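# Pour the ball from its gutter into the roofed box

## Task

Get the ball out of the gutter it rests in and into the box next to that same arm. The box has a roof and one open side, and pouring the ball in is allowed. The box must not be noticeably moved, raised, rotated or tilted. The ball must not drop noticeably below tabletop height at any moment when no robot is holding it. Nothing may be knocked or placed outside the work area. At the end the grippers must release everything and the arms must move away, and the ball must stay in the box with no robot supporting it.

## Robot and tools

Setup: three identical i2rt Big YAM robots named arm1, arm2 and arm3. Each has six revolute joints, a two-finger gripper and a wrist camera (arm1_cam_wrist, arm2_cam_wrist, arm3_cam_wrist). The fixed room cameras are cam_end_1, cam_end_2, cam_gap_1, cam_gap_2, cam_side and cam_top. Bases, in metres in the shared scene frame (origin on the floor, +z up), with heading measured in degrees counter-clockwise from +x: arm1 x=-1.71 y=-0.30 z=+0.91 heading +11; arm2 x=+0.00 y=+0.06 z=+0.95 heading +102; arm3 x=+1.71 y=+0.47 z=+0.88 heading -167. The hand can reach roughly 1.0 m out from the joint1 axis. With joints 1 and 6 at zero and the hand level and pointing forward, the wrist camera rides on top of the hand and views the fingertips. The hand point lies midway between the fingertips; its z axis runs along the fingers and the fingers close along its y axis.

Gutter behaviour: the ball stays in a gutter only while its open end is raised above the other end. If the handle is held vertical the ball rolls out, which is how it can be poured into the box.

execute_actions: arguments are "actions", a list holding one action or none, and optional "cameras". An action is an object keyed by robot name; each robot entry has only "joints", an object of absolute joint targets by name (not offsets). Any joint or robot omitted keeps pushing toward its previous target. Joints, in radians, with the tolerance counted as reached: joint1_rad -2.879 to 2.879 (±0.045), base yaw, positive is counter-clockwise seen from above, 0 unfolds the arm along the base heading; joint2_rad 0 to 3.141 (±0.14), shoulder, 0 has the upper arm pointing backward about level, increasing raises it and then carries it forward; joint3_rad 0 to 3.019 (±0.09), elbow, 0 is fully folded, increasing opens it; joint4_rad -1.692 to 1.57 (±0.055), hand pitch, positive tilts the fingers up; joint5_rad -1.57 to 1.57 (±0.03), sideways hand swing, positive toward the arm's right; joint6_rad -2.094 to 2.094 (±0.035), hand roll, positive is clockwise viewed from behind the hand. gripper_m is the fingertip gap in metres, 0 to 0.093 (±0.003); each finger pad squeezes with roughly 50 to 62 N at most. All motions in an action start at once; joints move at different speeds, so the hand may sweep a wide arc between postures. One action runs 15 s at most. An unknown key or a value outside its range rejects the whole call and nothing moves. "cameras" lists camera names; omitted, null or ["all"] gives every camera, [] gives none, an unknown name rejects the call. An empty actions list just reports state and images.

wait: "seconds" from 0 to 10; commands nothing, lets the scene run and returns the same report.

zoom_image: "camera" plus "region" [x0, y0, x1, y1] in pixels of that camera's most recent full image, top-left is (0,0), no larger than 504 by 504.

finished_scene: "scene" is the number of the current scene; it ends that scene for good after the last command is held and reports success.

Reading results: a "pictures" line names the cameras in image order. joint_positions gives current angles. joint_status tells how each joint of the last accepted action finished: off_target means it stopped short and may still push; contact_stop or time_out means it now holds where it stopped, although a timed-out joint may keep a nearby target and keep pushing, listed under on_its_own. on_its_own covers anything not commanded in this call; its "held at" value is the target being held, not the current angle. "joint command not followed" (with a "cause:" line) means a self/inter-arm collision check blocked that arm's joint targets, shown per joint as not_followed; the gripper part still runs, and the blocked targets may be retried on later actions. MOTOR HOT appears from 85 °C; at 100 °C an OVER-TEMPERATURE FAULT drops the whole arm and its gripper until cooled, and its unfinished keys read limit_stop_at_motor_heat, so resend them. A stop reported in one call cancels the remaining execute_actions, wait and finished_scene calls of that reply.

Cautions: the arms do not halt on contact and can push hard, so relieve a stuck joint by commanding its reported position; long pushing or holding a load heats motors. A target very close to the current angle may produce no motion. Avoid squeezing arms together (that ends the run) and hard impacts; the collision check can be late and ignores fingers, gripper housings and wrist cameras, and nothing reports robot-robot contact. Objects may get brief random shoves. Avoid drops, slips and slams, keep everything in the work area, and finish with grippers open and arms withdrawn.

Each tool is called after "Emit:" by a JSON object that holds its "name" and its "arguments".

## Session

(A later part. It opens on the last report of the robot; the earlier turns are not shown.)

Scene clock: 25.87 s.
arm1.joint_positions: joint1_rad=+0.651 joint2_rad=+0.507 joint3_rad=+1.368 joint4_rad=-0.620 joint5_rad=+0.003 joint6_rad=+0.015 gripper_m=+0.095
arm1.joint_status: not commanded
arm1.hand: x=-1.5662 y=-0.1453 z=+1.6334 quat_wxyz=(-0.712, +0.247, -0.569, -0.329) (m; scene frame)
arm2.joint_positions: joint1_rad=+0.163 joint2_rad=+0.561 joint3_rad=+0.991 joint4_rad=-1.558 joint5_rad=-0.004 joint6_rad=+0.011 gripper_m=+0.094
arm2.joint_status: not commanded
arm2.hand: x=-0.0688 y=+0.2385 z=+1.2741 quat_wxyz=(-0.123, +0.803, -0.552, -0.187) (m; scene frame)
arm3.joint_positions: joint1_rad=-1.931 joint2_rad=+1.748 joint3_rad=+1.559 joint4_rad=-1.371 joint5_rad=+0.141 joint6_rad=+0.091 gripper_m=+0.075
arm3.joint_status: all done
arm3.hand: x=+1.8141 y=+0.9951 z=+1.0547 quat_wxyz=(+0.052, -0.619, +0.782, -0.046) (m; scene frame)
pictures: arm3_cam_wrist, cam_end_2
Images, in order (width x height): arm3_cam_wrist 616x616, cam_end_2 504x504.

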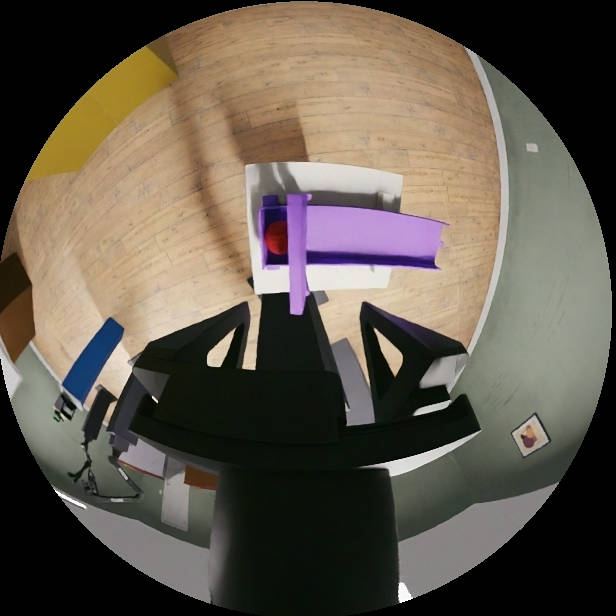

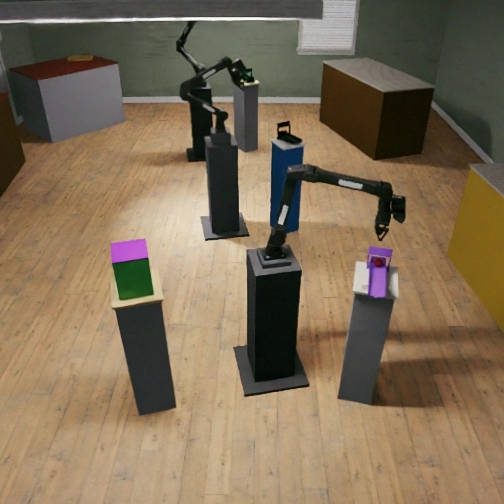

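Emit:
{"name": "execute_actions", "arguments": {"actions": [{"arm3":{"joints":{"joint2_rad":1.836,"joint3_rad":1.422,"joint4_rad":-1.13}}}], "cameras": ["arm3_cam_wrist","cam_end_2","cam_side"]}}

Scene clock: 27.93 s.
arm1.joint_positions: joint1_rad=+0.651 joint2_rad=+0.507 joint3_rad=+1.368 joint4_rad=-0.620 joint5_rad=+0.003 joint6_rad=+0.015 gripper_m=+0.095
arm1.joint_status: not commanded
arm1.hand: x=-1.5662 y=-0.1453 z=+1.6334 quat_wxyz=(-0.712, +0.247, -0.569, -0.329) (m; scene frame)
arm2.joint_positions: joint1_rad=+0.163 joint2_rad=+0.561 joint3_rad=+0.991 joint4_rad=-1.558 joint5_rad=-0.004 joint6_rad=+0.011 gripper_m=+0.094
arm2.joint_status: not commanded
arm2.hand: x=-0.0688 y=+0.2385 z=+1.2741 quat_wxyz=(-0.123, +0.803, -0.552, -0.187) (m; scene frame)
arm3.joint_positions: joint1_rad=-1.931 joint2_rad=+1.853 joint3_rad=+1.410 joint4_rad=-1.143 joint5_rad=+0.141 joint6_rad=+0.091 gripper_m=+0.075
arm3.joint_status: all done
arm3.hand: x=+1.8140 y=+0.9957 z=+0.9465 quat_wxyz=(+0.043, -0.620, +0.782, -0.055) (m; scene frame)
pictures: arm3_cam_wrist, cam_end_2, cam_side
Images, in order (width x height): arm3_cam_wrist 616x616, cam_end_2 504x504, cam_side 504x504.

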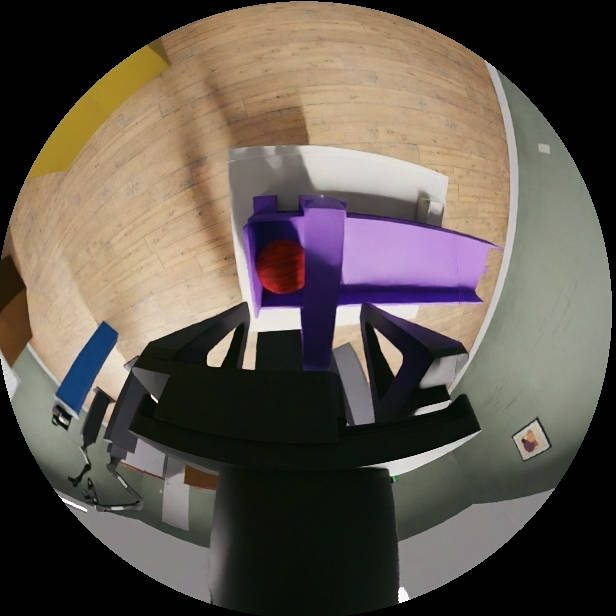

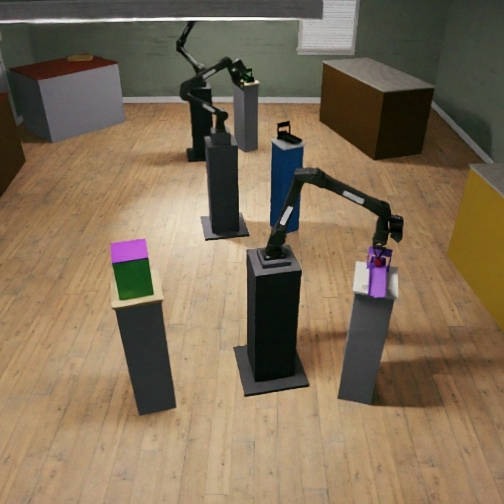

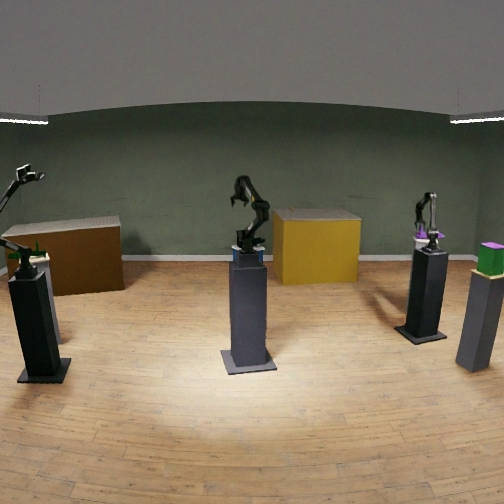

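Emit:
{"name": "zoom_image", "arguments": {"camera": "arm3_cam_wrist", "region": [220, 170, 420, 370]}}

Emit:
{"name": "zoom_image", "arguments": {"camera": "cam_end_2", "region": [340, 200, 420, 300]}}

Region (220, 170, 420, 370) of arm3_cam_wrist's 616x616 image, scaled by 2.520, with more detail than that image has.

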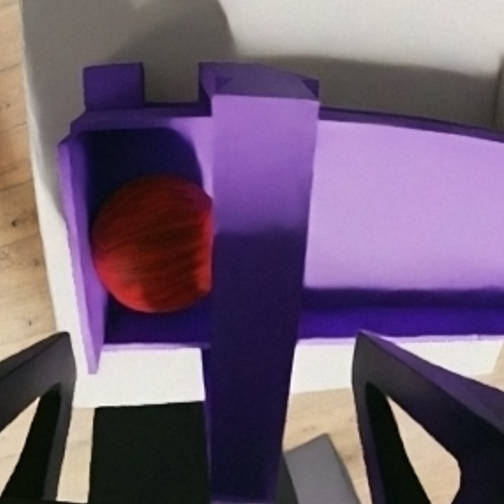

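Region (340, 200, 420, 300) of cam_end_2's 504x504 image, scaled by 5.040, with more detail than that image has; it fills the left 403 columns of this view, and the rest is white.

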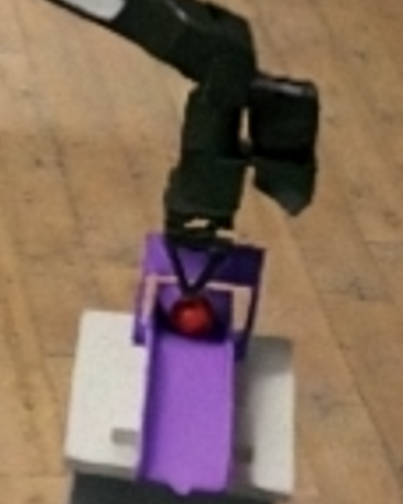

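Emit:
{"name": "execute_actions", "arguments": {"actions": [{"arm3":{"joints":{"joint5_rad":0.185,"gripper_m":0.045}}}], "cameras": ["arm3_cam_wrist"]}}

Scene clock: 28.93 s.
arm1.joint_positions: joint1_rad=+0.651 joint2_rad=+0.507 joint3_rad=+1.368 joint4_rad=-0.620 joint5_rad=+0.003 joint6_rad=+0.015 gripper_m=+0.095
arm1.joint_status: not commanded
arm1.hand: x=-1.5662 y=-0.1453 z=+1.6334 quat_wxyz=(-0.712, +0.247, -0.569, -0.329) (m; scene frame)
arm2.joint_positions: joint1_rad=+0.163 joint2_rad=+0.561 joint3_rad=+0.991 joint4_rad=-1.558 joint5_rad=-0.004 joint6_rad=+0.011 gripper_m=+0.094
arm2.joint_status: not commanded
arm2.hand: x=-0.0688 y=+0.2385 z=+1.2741 quat_wxyz=(-0.123, +0.803, -0.552, -0.187) (m; scene frame)
arm3.joint_positions: joint1_rad=-1.931 joint2_rad=+1.853 joint3_rad=+1.410 joint4_rad=-1.143 joint5_rad=+0.182 joint6_rad=+0.091 gripper_m=+0.045
arm3.joint_status: all done
arm3.hand: x=+1.8210 y=+0.9948 z=+0.9476 quat_wxyz=(+0.057, -0.619, +0.780, -0.070) (m; scene frame)
pictures: arm3_cam_wrist
Images, in order (width x height): arm3_cam_wrist 616x616.

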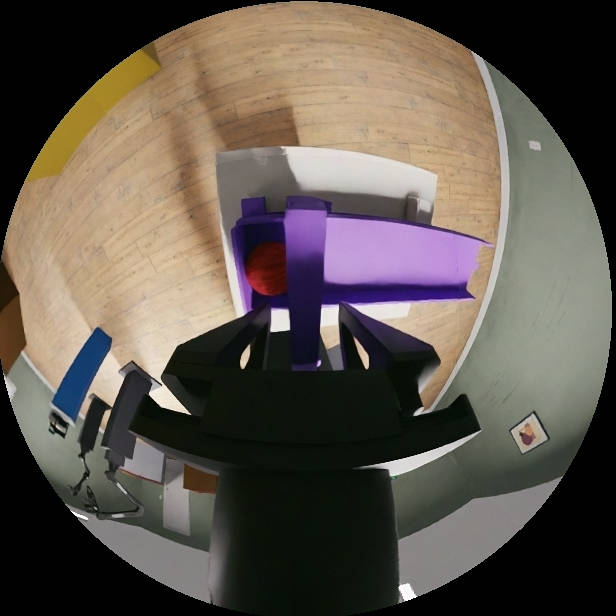

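Bar is centred between the fingers. Closing the gripper on it.

Emit:
{"name": "execute_actions", "arguments": {"actions": [{"arm3":{"joints":{"gripper_m":0.0}}}], "cameras": ["arm3_cam_wrist","cam_end_2"]}}

Scene clock: 29.57 s.
arm1.joint_positions: joint1_rad=+0.651 joint2_rad=+0.507 joint3_rad=+1.368 joint4_rad=-0.620 joint5_rad=+0.003 joint6_rad=+0.015 gripper_m=+0.095
arm1.joint_status: not commanded
arm1.hand: x=-1.5662 y=-0.1453 z=+1.6334 quat_wxyz=(-0.712, +0.247, -0.569, -0.329) (m; scene frame)
arm2.joint_positions: joint1_rad=+0.163 joint2_rad=+0.561 joint3_rad=+0.991 joint4_rad=-1.558 joint5_rad=-0.004 joint6_rad=+0.011 gripper_m=+0.094
arm2.joint_status: not commanded
arm2.hand: x=-0.0688 y=+0.2385 z=+1.2741 quat_wxyz=(-0.123, +0.803, -0.552, -0.187) (m; scene frame)
arm3.joint_positions: joint1_rad=-1.930 joint2_rad=+1.847 joint3_rad=+1.410 joint4_rad=-1.143 joint5_rad=+0.191 joint6_rad=+0.095 gripper_m=+0.012
arm3.joint_status: gripper_m off_target (ended at +0.012, target +0.000)
arm3.hand: x=+1.8223 y=+0.9950 z=+0.9508 quat_wxyz=(+0.062, -0.617, +0.781, -0.071) (m; scene frame)
pictures: arm3_cam_wrist, cam_end_2
Images, in order (width x height): arm3_cam_wrist 616x616, cam_end_2 504x504.

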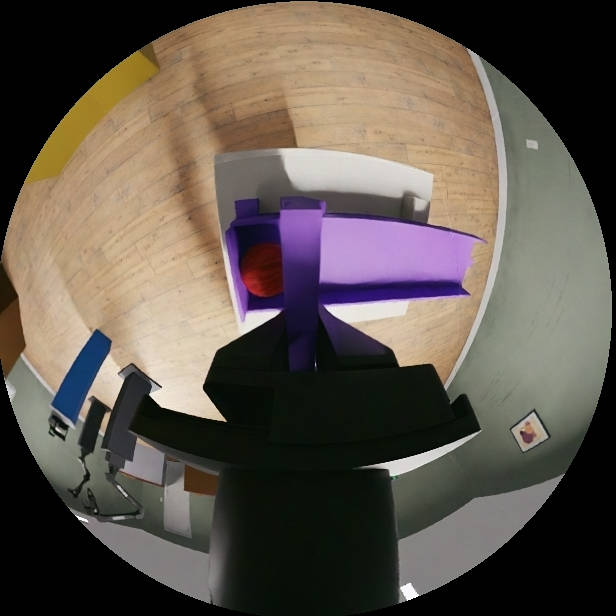

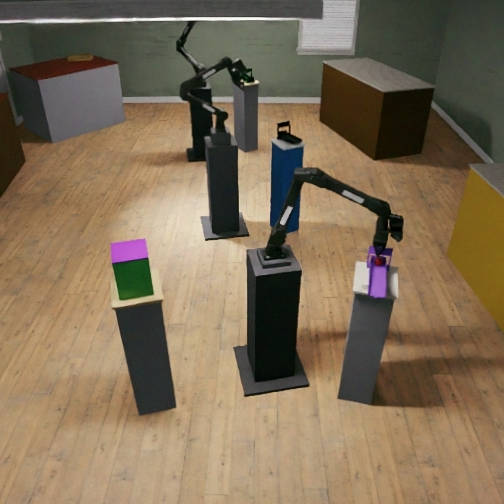

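Emit:
{"name": "execute_actions", "arguments": {"actions": [{"arm3":{"joints":{"joint2_rad":1.74}}}], "cameras": ["arm3_cam_wrist","cam_end_2"]}}

Scene clock: 31.10 s.
arm1.joint_positions: joint1_rad=+0.651 joint2_rad=+0.507 joint3_rad=+1.368 joint4_rad=-0.620 joint5_rad=+0.003 joint6_rad=+0.015 gripper_m=+0.095
arm1.joint_status: not commanded
arm1.hand: x=-1.5662 y=-0.1453 z=+1.6334 quat_wxyz=(-0.712, +0.247, -0.569, -0.329) (m; scene frame)
arm2.joint_positions: joint1_rad=+0.163 joint2_rad=+0.561 joint3_rad=+0.991 joint4_rad=-1.558 joint5_rad=-0.004 joint6_rad=+0.011 gripper_m=+0.094
arm2.joint_status: not commanded
arm2.hand: x=-0.0688 y=+0.2385 z=+1.2741 quat_wxyz=(-0.123, +0.803, -0.552, -0.187) (m; scene frame)
arm3.joint_positions: joint1_rad=-1.930 joint2_rad=+1.753 joint3_rad=+1.410 joint4_rad=-1.143 joint5_rad=+0.182 joint6_rad=+0.095 gripper_m=+0.012
arm3.joint_status: all done
arm3.hand: x=+1.8214 y=+0.9984 z=+0.9990 quat_wxyz=(+0.093, -0.613, +0.784, -0.036) (m; scene frame)
pictures: arm3_cam_wrist, cam_end_2
Images, in order (width x height): arm3_cam_wrist 616x616, cam_end_2 504x504.

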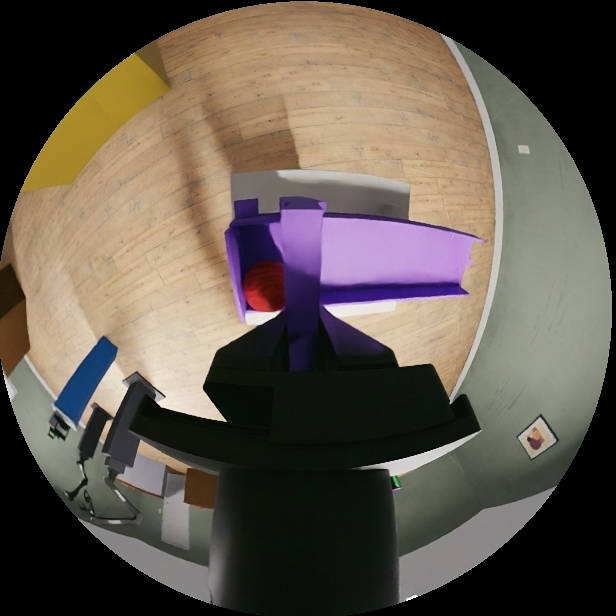

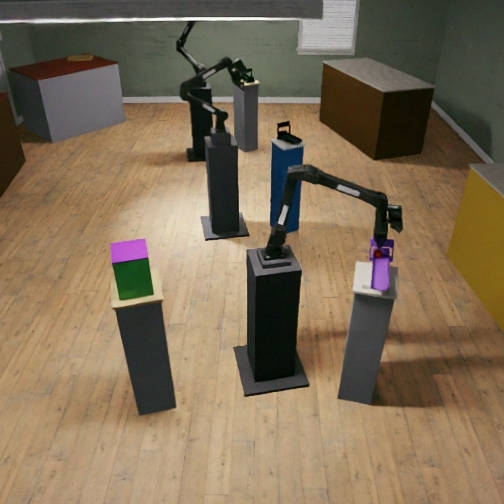

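Emit:
{"name": "execute_actions", "arguments": {"actions": [{"arm3":{"joints":{"joint5_rad":0.40,"joint2_rad":1.58,"joint3_rad":1.37,"joint4_rad":-1.30}}}], "cameras": ["arm3_cam_wrist","cam_end_2"]}}

Scene clock: 33.87 s.
arm1.joint_positions: joint1_rad=+0.651 joint2_rad=+0.507 joint3_rad=+1.368 joint4_rad=-0.620 joint5_rad=+0.003 joint6_rad=+0.015 gripper_m=+0.095
arm1.joint_status: not commanded
arm1.hand: x=-1.5662 y=-0.1453 z=+1.6334 quat_wxyz=(-0.712, +0.247, -0.569, -0.329) (m; scene frame)
arm2.joint_positions: joint1_rad=+0.163 joint2_rad=+0.561 joint3_rad=+0.991 joint4_rad=-1.558 joint5_rad=-0.004 joint6_rad=+0.011 gripper_m=+0.094
arm2.joint_status: not commanded
arm2.hand: x=-0.0688 y=+0.2385 z=+1.2741 quat_wxyz=(-0.123, +0.803, -0.552, -0.187) (m; scene frame)
arm3.joint_positions: joint1_rad=-1.930 joint2_rad=+1.580 joint3_rad=+1.349 joint4_rad=-1.291 joint5_rad=+0.393 joint6_rad=+0.095 gripper_m=+0.012
arm3.joint_status: all done
arm3.hand: x=+1.8473 y=+0.9327 z=+1.0675 quat_wxyz=(+0.152, -0.604, +0.773, -0.124) (m; scene frame)
pictures: arm3_cam_wrist, cam_end_2
Images, in order (width x height): arm3_cam_wrist 616x616, cam_end_2 504x504.

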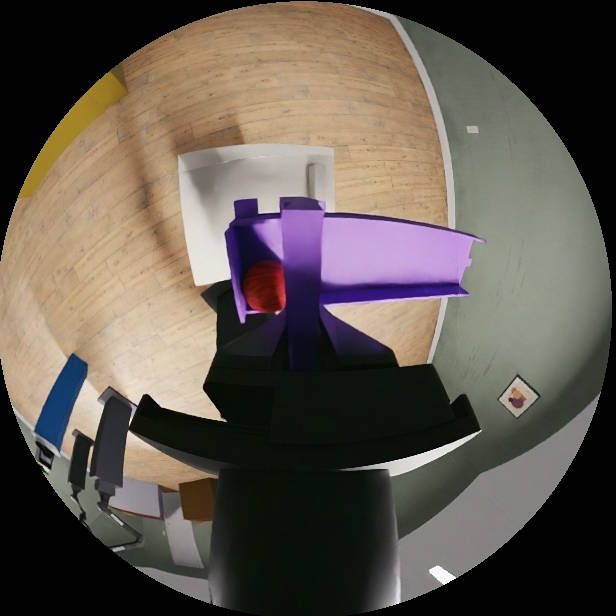

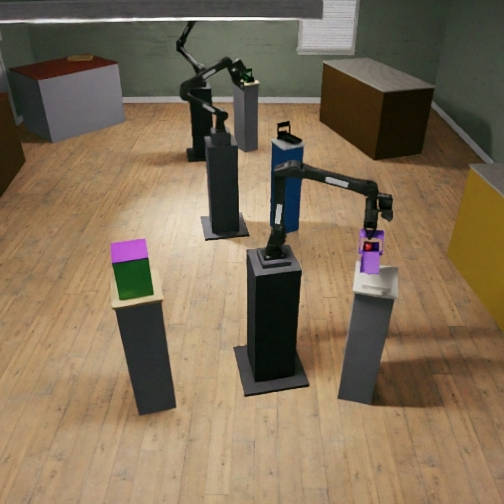

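Emit:
{"name": "execute_actions", "arguments": {"actions": [{"arm3":{"joints":{"joint1_rad":-0.6,"joint4_rad":-0.96}}}], "cameras": ["arm3_cam_wrist","cam_end_2"]}}

Scene clock: 35.70 s.
arm1.joint_positions: joint1_rad=+0.651 joint2_rad=+0.507 joint3_rad=+1.368 joint4_rad=-0.620 joint5_rad=+0.003 joint6_rad=+0.015 gripper_m=+0.095
arm1.joint_status: not commanded
arm1.hand: x=-1.5662 y=-0.1453 z=+1.6334 quat_wxyz=(-0.712, +0.247, -0.569, -0.329) (m; scene frame)
arm2.joint_positions: joint1_rad=+0.163 joint2_rad=+0.561 joint3_rad=+0.991 joint4_rad=-1.558 joint5_rad=-0.004 joint6_rad=+0.011 gripper_m=+0.094
arm2.joint_status: not commanded
arm2.hand: x=-0.0688 y=+0.2385 z=+1.2741 quat_wxyz=(-0.123, +0.803, -0.552, -0.187) (m; scene frame)
arm3.joint_positions: joint1_rad=-0.593 joint2_rad=+1.595 joint3_rad=+1.349 joint4_rad=-0.971 joint5_rad=+0.392 joint6_rad=+0.095 gripper_m=+0.012
arm3.joint_status: all done
arm3.hand: x=+1.2271 y=+0.7325 z=+1.0755 quat_wxyz=(+0.214, -0.931, +0.258, +0.145) (m; scene frame)
pictures: arm3_cam_wrist, cam_end_2
Images, in order (width x height): arm3_cam_wrist 616x616, cam_end_2 504x504.

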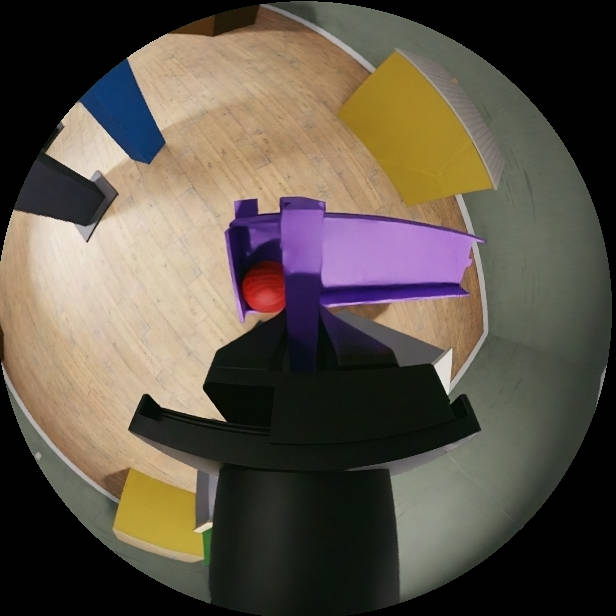

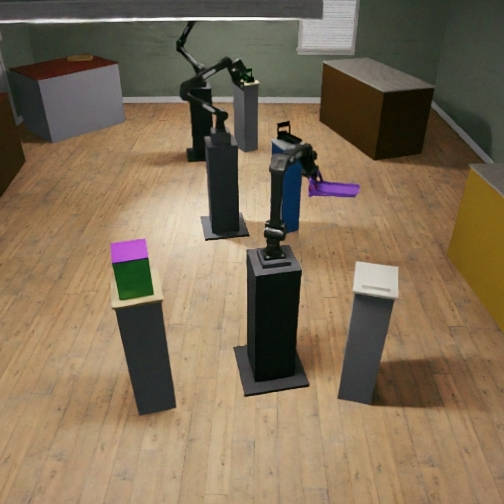

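Emit:
{"name": "execute_actions", "arguments": {"actions": [{"arm3":{"joints":{"joint1_rad":0.3,"joint6_rad":-1.571}}}], "cameras": ["arm3_cam_wrist","cam_end_2"]}}

Scene clock: 38.00 s.
arm1.joint_positions: joint1_rad=+0.651 joint2_rad=+0.507 joint3_rad=+1.368 joint4_rad=-0.620 joint5_rad=+0.003 joint6_rad=+0.015 gripper_m=+0.095
arm1.joint_status: not commanded
arm1.hand: x=-1.5662 y=-0.1453 z=+1.6334 quat_wxyz=(-0.712, +0.247, -0.569, -0.329) (m; scene frame)
arm2.joint_positions: joint1_rad=+0.163 joint2_rad=+0.561 joint3_rad=+0.991 joint4_rad=-1.558 joint5_rad=-0.004 joint6_rad=+0.011 gripper_m=+0.094
arm2.joint_status: not commanded
arm2.hand: x=-0.0688 y=+0.2385 z=+1.2741 quat_wxyz=(-0.123, +0.803, -0.552, -0.187) (m; scene frame)
arm3.joint_positions: joint1_rad=+0.307 joint2_rad=+1.595 joint3_rad=+1.349 joint4_rad=-0.971 joint5_rad=+0.394 joint6_rad=-1.563 gripper_m=+0.012
arm3.joint_status: all done
arm3.hand: x=+1.2063 y=+0.2512 z=+1.0753 quat_wxyz=(+0.254, -0.514, -0.817, +0.055) (m; scene frame)
pictures: arm3_cam_wrist, cam_end_2
Images, in order (width x height): arm3_cam_wrist 616x616, cam_end_2 504x504.

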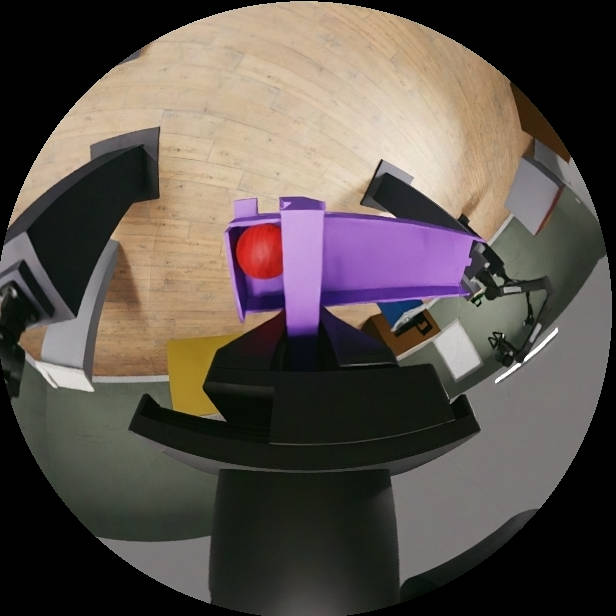

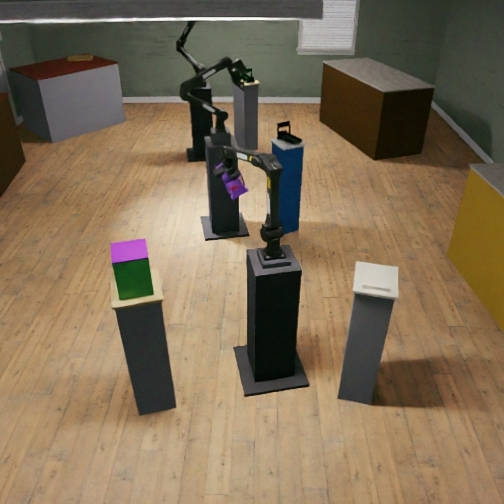

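Emit:
{"name": "execute_actions", "arguments": {"actions": [{"arm3":{"joints":{"joint1_rad":0.8,"joint2_rad":1.32,"joint3_rad":1.05,"joint4_rad":-0.84,"joint5_rad":0.0}}}], "cameras": ["arm3_cam_wrist"]}}

Scene clock: 39.97 s.
arm1.joint_positions: joint1_rad=+0.651 joint2_rad=+0.507 joint3_rad=+1.368 joint4_rad=-0.620 joint5_rad=+0.003 joint6_rad=+0.015 gripper_m=+0.095
arm1.joint_status: not commanded
arm1.hand: x=-1.5662 y=-0.1453 z=+1.6334 quat_wxyz=(-0.712, +0.247, -0.569, -0.329) (m; scene frame)
arm2.joint_positions: joint1_rad=+0.163 joint2_rad=+0.561 joint3_rad=+0.991 joint4_rad=-1.558 joint5_rad=-0.004 joint6_rad=+0.011 gripper_m=+0.094
arm2.joint_status: not commanded
arm2.hand: x=-0.0688 y=+0.2385 z=+1.2741 quat_wxyz=(-0.123, +0.803, -0.552, -0.187) (m; scene frame)
arm3.joint_positions: joint1_rad=+0.808 joint2_rad=+1.328 joint3_rad=+1.038 joint4_rad=-0.864 joint5_rad=-0.001 joint6_rad=-1.567 gripper_m=+0.012
arm3.joint_status: all done
arm3.hand: x=+1.4760 y=+0.0749 z=+1.0593 quat_wxyz=(+0.055, -0.264, -0.942, +0.199) (m; scene frame)
pictures: arm3_cam_wrist
Images, in order (width x height): arm3_cam_wrist 616x616.

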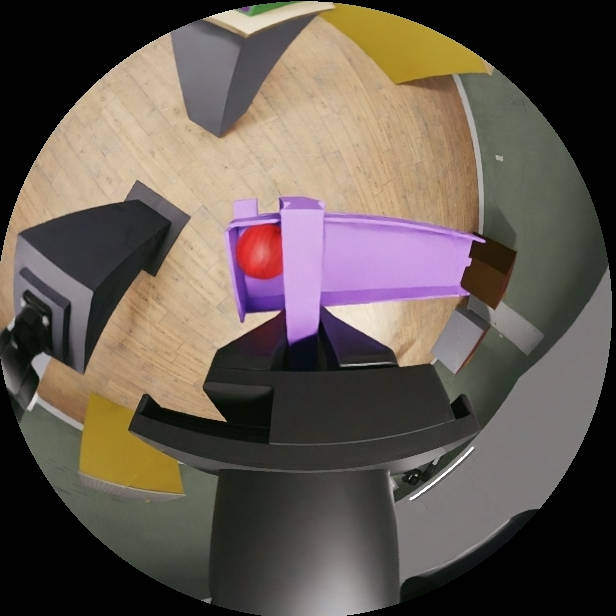

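Emit:
{"name": "execute_actions", "arguments": {"actions": [{"arm3":{"joints":{"joint1_rad":1.15,"joint2_rad":1.112,"joint3_rad":0.668,"joint4_rad":-0.755}}}], "cameras": ["arm3_cam_wrist"]}}

Scene clock: 41.67 s.
arm1.joint_positions: joint1_rad=+0.651 joint2_rad=+0.507 joint3_rad=+1.368 joint4_rad=-0.620 joint5_rad=+0.003 joint6_rad=+0.015 gripper_m=+0.095
arm1.joint_status: not commanded
arm1.hand: x=-1.5662 y=-0.1453 z=+1.6334 quat_wxyz=(-0.712, +0.247, -0.569, -0.329) (m; scene frame)
arm2.joint_positions: joint1_rad=+0.163 joint2_rad=+0.561 joint3_rad=+0.991 joint4_rad=-1.558 joint5_rad=-0.004 joint6_rad=+0.011 gripper_m=+0.094
arm2.joint_status: not commanded
arm2.hand: x=-0.0688 y=+0.2385 z=+1.2741 quat_wxyz=(-0.123, +0.803, -0.552, -0.187) (m; scene frame)
arm3.joint_positions: joint1_rad=+1.155 joint2_rad=+1.120 joint3_rad=+0.645 joint4_rad=-0.775 joint5_rad=-0.001 joint6_rad=-1.567 gripper_m=+0.012
arm3.joint_status: all done
arm3.hand: x=+1.6495 y=+0.1416 z=+0.9715 quat_wxyz=(+0.016, -0.098, -0.982, +0.159) (m; scene frame)
pictures: arm3_cam_wrist
Images, in order (width x height): arm3_cam_wrist 616x616.

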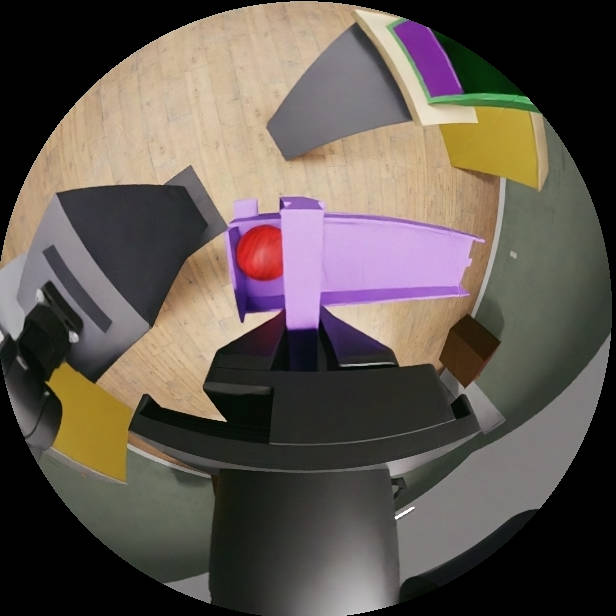

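Emit:
{"name": "execute_actions", "arguments": {"actions": [{"arm3":{"joints":{"joint1_rad":1.69}}}], "cameras": ["arm3_cam_wrist","cam_end_2","cam_side","cam_top"]}}

Scene clock: 43.00 s.
arm1.joint_positions: joint1_rad=+0.651 joint2_rad=+0.507 joint3_rad=+1.368 joint4_rad=-0.620 joint5_rad=+0.003 joint6_rad=+0.015 gripper_m=+0.095
arm1.joint_status: not commanded
arm1.hand: x=-1.5662 y=-0.1453 z=+1.6334 quat_wxyz=(-0.712, +0.247, -0.569, -0.329) (m; scene frame)
arm2.joint_positions: joint1_rad=+0.163 joint2_rad=+0.561 joint3_rad=+0.991 joint4_rad=-1.558 joint5_rad=-0.004 joint6_rad=+0.011 gripper_m=+0.094
arm2.joint_status: not commanded
arm2.hand: x=-0.0688 y=+0.2385 z=+1.2741 quat_wxyz=(-0.123, +0.803, -0.552, -0.187) (m; scene frame)
arm3.joint_positions: joint1_rad=+1.689 joint2_rad=+1.120 joint3_rad=+0.645 joint4_rad=-0.775 joint5_rad=-0.001 joint6_rad=-1.567 gripper_m=+0.012
arm3.joint_status: all done
arm3.hand: x=+1.8259 y=+0.1541 z=+0.9712 quat_wxyz=(-0.027, +0.164, -0.973, +0.157) (m; scene frame)
pictures: arm3_cam_wrist, cam_end_2, cam_side, cam_top
Images, in order (width x height): arm3_cam_wrist 616x616, cam_end_2 504x504, cam_side 504x504, cam_top 504x504.

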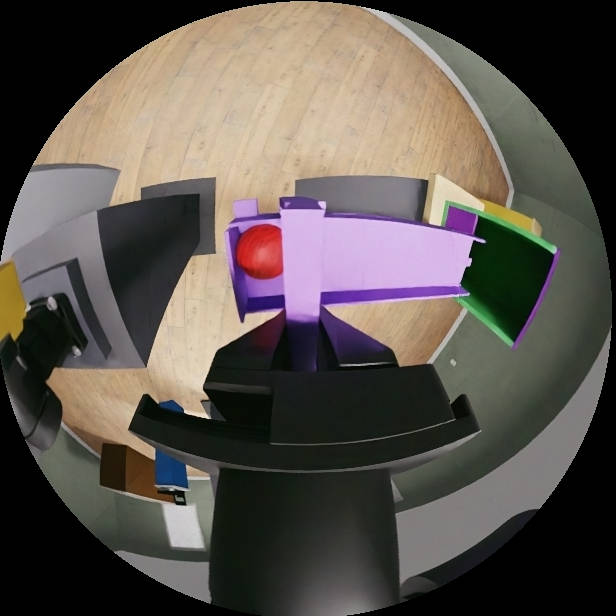

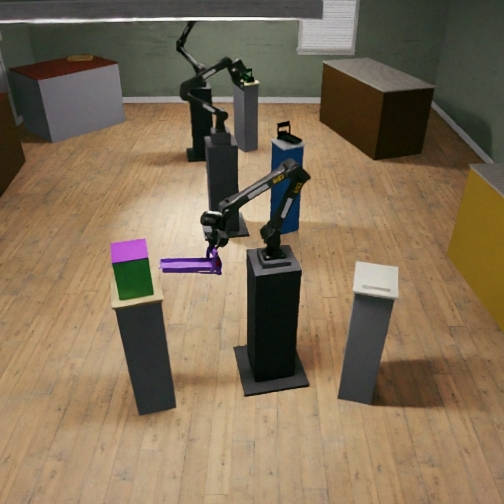

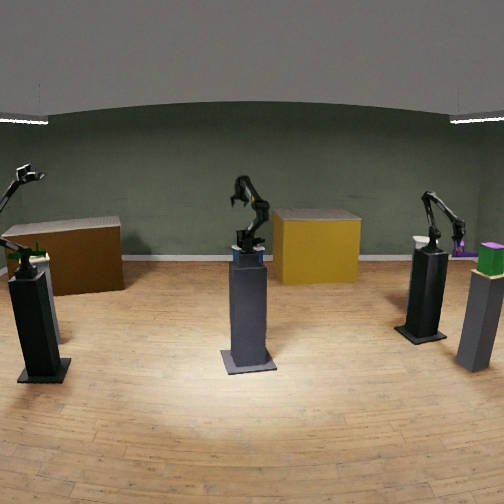

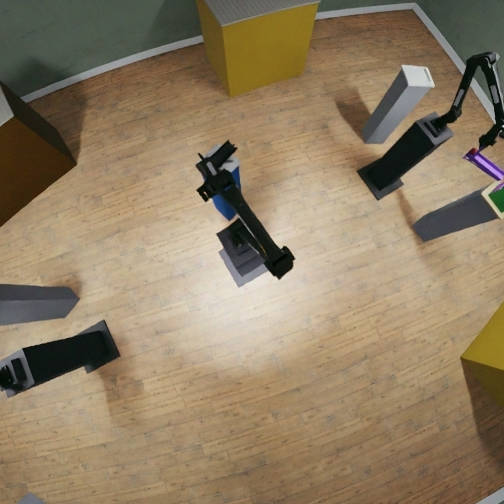

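Emit:
{"name": "zoom_image", "arguments": {"camera": "arm3_cam_wrist", "region": [400, 160, 580, 360]}}

Emit:
{"name": "zoom_image", "arguments": {"camera": "cam_end_2", "region": [100, 200, 240, 320]}}

Emit:
{"name": "zoom_image", "arguments": {"camera": "cam_top", "region": [440, 120, 504, 230]}}

Region (400, 160, 580, 360) of arm3_cam_wrist's 616x616 image, scaled by 2.520, with more detail than that image has; it fills the left 454 columns of this view, and the rest is white.

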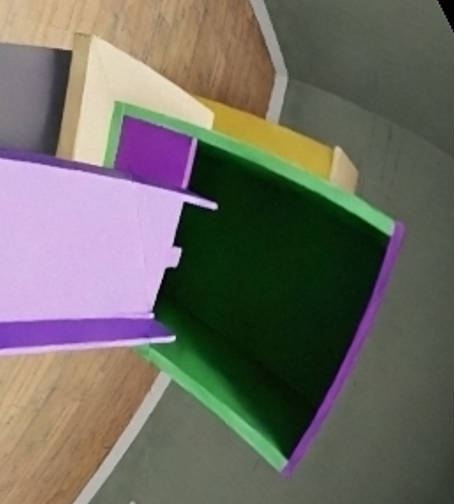

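Region (100, 200, 240, 320) of cam_end_2's 504x504 image, scaled by 3.600, with more detail than that image has; it fills the top 432 rows of this view, and the rest is white.

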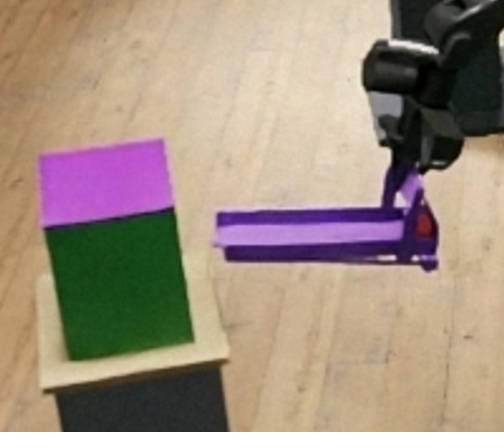

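Region (440, 120, 504, 230) of cam_top's 504x504 image, scaled by 4.582, with more detail than that image has; it fills the left 293 columns of this view, and the rest is white.

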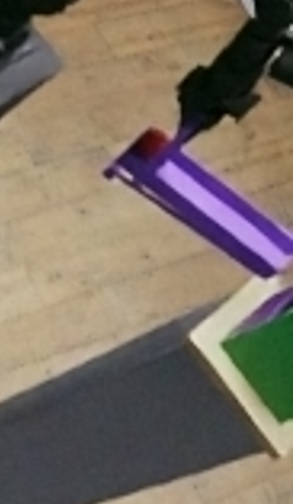

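Emit:
{"name": "execute_actions", "arguments": {"actions": [{"arm3":{"joints":{"joint2_rad":1.223,"joint3_rad":0.84,"joint4_rad":-0.83}}}], "cameras": ["arm3_cam_wrist","cam_end_2"]}}

Emit:
{"name": "zoom_image", "arguments": {"camera": "cam_end_2", "region": [100, 200, 240, 320]}}

Emit:
{"name": "zoom_image", "arguments": {"camera": "arm3_cam_wrist", "region": [400, 160, 580, 360]}}

Scene clock: 45.97 s.
arm1.joint_positions: joint1_rad=+0.651 joint2_rad=+0.507 joint3_rad=+1.368 joint4_rad=-0.620 joint5_rad=+0.003 joint6_rad=+0.015 gripper_m=+0.095
arm1.joint_status: not commanded
arm1.hand: x=-1.5662 y=-0.1453 z=+1.6334 quat_wxyz=(-0.712, +0.247, -0.569, -0.329) (m; scene frame)
arm2.joint_positions: joint1_rad=+0.163 joint2_rad=+0.561 joint3_rad=+0.991 joint4_rad=-1.558 joint5_rad=-0.004 joint6_rad=+0.011 gripper_m=+0.094
arm2.joint_status: not commanded
arm2.hand: x=-0.0688 y=+0.2385 z=+1.2741 quat_wxyz=(-0.123, +0.803, -0.552, -0.187) (m; scene frame)
arm3.joint_positions: joint1_rad=+1.689 joint2_rad=+1.241 joint3_rad=+0.786 joint4_rad=-0.827 joint5_rad=-0.001 joint6_rad=-1.567 gripper_m=+0.012
arm3.joint_status: all done
arm3.hand: x=+1.8397 y=+0.1150 z=+0.9855 quat_wxyz=(-0.024, +0.165, -0.976, +0.141) (m; scene frame)
pictures: arm3_cam_wrist, cam_end_2
Images, in order (width x height): arm3_cam_wrist 616x616, cam_end_2 504x504.

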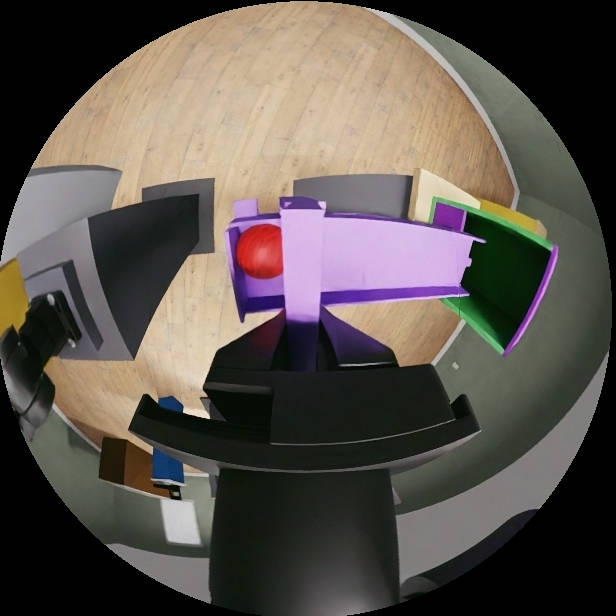

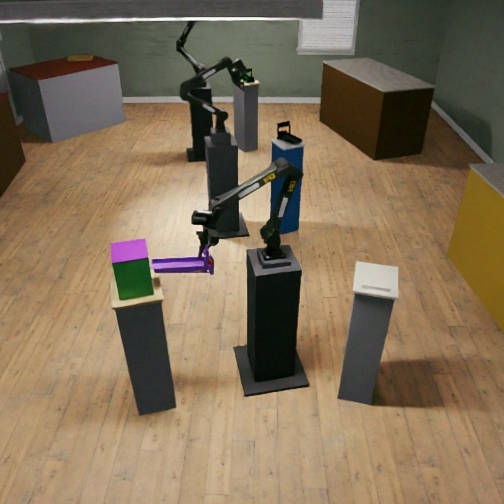

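Region (100, 200, 240, 320) of cam_end_2's 504x504 image, scaled by 3.600, with more detail than that image has; it fills the top 432 rows of this view, and the rest is white.

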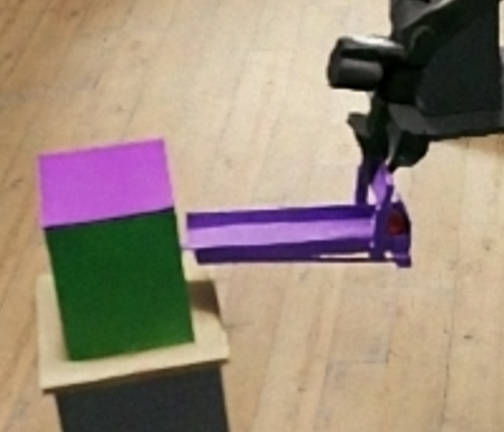

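Region (400, 160, 580, 360) of arm3_cam_wrist's 616x616 image, scaled by 2.520, with more detail than that image has; it fills the left 454 columns of this view, and the rest is white.

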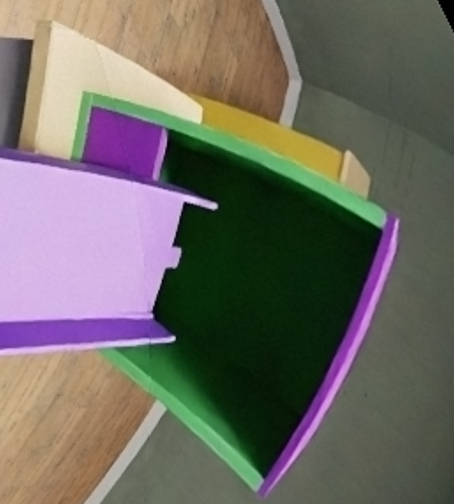

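Emit:
{"name": "execute_actions", "arguments": {"actions": [{"arm3":{"joints":{"joint2_rad":1.29,"joint3_rad":0.94,"joint4_rad":-0.845}}}], "cameras": ["arm3_cam_wrist","cam_end_2"]}}

Emit:
{"name": "zoom_image", "arguments": {"camera": "cam_end_2", "region": [100, 200, 240, 320]}}

Emit:
{"name": "zoom_image", "arguments": {"camera": "arm3_cam_wrist", "region": [400, 160, 580, 360]}}

Scene clock: 47.27 s.
arm1.joint_positions: joint1_rad=+0.651 joint2_rad=+0.507 joint3_rad=+1.368 joint4_rad=-0.620 joint5_rad=+0.003 joint6_rad=+0.015 gripper_m=+0.095
arm1.joint_status: not commanded
arm1.hand: x=-1.5662 y=-0.1453 z=+1.6334 quat_wxyz=(-0.712, +0.247, -0.569, -0.329) (m; scene frame)
arm2.joint_positions: joint1_rad=+0.163 joint2_rad=+0.561 joint3_rad=+0.991 joint4_rad=-1.558 joint5_rad=-0.004 joint6_rad=+0.011 gripper_m=+0.094
arm2.joint_status: not commanded
arm2.hand: x=-0.0688 y=+0.2385 z=+1.2741 quat_wxyz=(-0.123, +0.803, -0.552, -0.187) (m; scene frame)
arm3.joint_positions: joint1_rad=+1.689 joint2_rad=+1.299 joint3_rad=+0.880 joint4_rad=-0.845 joint5_rad=-0.001 joint6_rad=-1.567 gripper_m=+0.012
arm3.joint_status: all done
arm3.hand: x=+1.8504 y=+0.0846 z=+1.0018 quat_wxyz=(-0.026, +0.165, -0.975, +0.150) (m; scene frame)
pictures: arm3_cam_wrist, cam_end_2
Images, in order (width x height): arm3_cam_wrist 616x616, cam_end_2 504x504.

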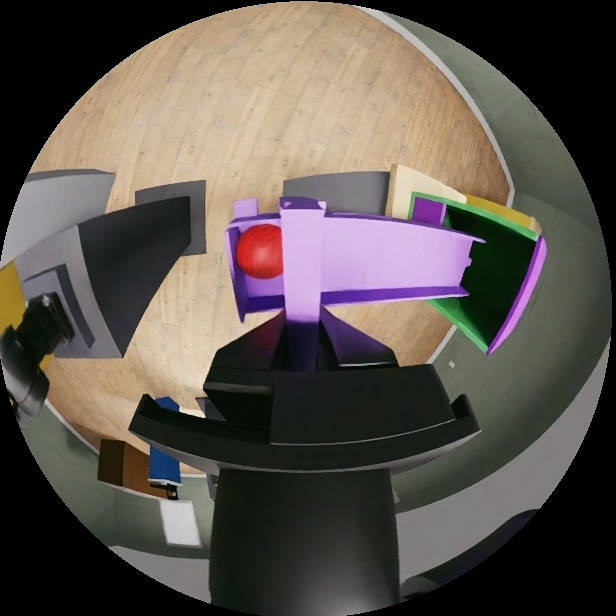

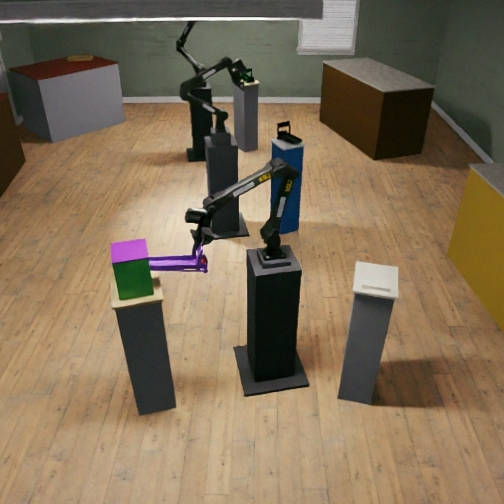

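Region (100, 200, 240, 320) of cam_end_2's 504x504 image, scaled by 3.600, with more detail than that image has; it fills the top 432 rows of this view, and the rest is white.

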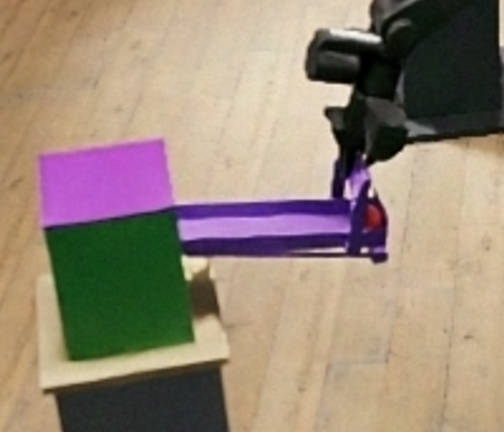

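Region (400, 160, 580, 360) of arm3_cam_wrist's 616x616 image, scaled by 2.520, with more detail than that image has; it fills the left 454 columns of this view, and the rest is white.

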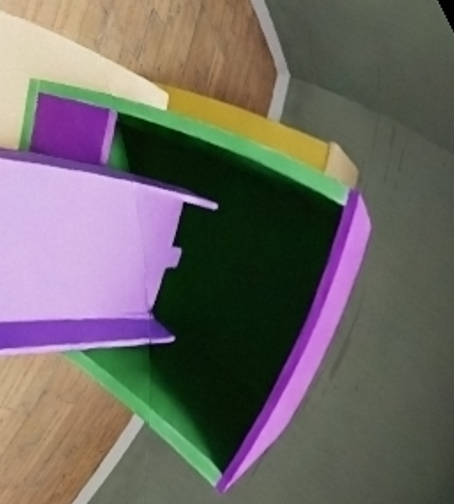

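Emit:
{"name": "execute_actions", "arguments": {"actions": [{"arm3":{"joints":{"joint2_rad":1.388,"joint3_rad":1.03}}}], "cameras": ["arm3_cam_wrist","cam_end_2"]}}

Emit:
{"name": "zoom_image", "arguments": {"camera": "cam_end_2", "region": [100, 200, 240, 320]}}

Emit:
{"name": "zoom_image", "arguments": {"camera": "arm3_cam_wrist", "region": [380, 160, 560, 360]}}

Scene clock: 48.43 s.
arm1.joint_positions: joint1_rad=+0.651 joint2_rad=+0.507 joint3_rad=+1.368 joint4_rad=-0.620 joint5_rad=+0.003 joint6_rad=+0.015 gripper_m=+0.095
arm1.joint_status: not commanded
arm1.hand: x=-1.5662 y=-0.1453 z=+1.6334 quat_wxyz=(-0.712, +0.247, -0.569, -0.329) (m; scene frame)
arm2.joint_positions: joint1_rad=+0.163 joint2_rad=+0.561 joint3_rad=+0.991 joint4_rad=-1.558 joint5_rad=-0.004 joint6_rad=+0.011 gripper_m=+0.094
arm2.joint_status: not commanded
arm2.hand: x=-0.0688 y=+0.2385 z=+1.2741 quat_wxyz=(-0.123, +0.803, -0.552, -0.187) (m; scene frame)
arm3.joint_positions: joint1_rad=+1.689 joint2_rad=+1.398 joint3_rad=+0.969 joint4_rad=-0.846 joint5_rad=-0.001 joint6_rad=-1.567 gripper_m=+0.012
arm3.joint_status: all done
arm3.hand: x=+1.8616 y=+0.0528 z=+0.9993 quat_wxyz=(-0.025, +0.165, -0.975, +0.145) (m; scene frame)
pictures: arm3_cam_wrist, cam_end_2
Images, in order (width x height): arm3_cam_wrist 616x616, cam_end_2 504x504.

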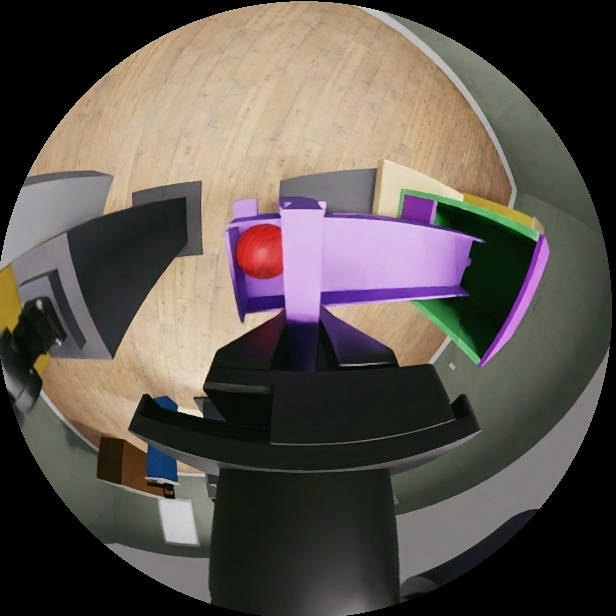

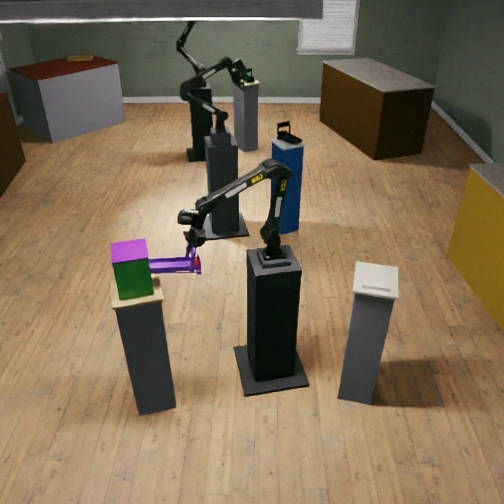

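Region (100, 200, 240, 320) of cam_end_2's 504x504 image, scaled by 3.600, with more detail than that image has; it fills the top 432 rows of this view, and the rest is white.

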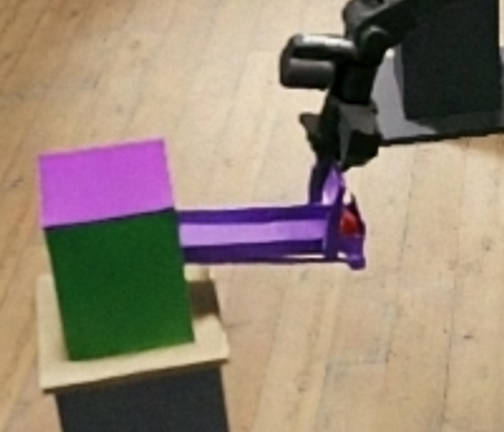

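Region (380, 160, 560, 360) of arm3_cam_wrist's 616x616 image, scaled by 2.520, with more detail than that image has; it fills the left 454 columns of this view, and the rest is white.

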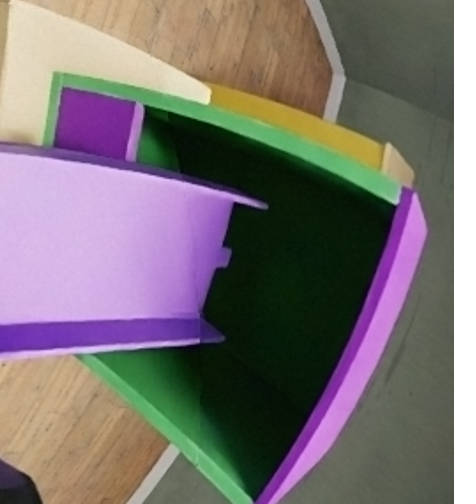

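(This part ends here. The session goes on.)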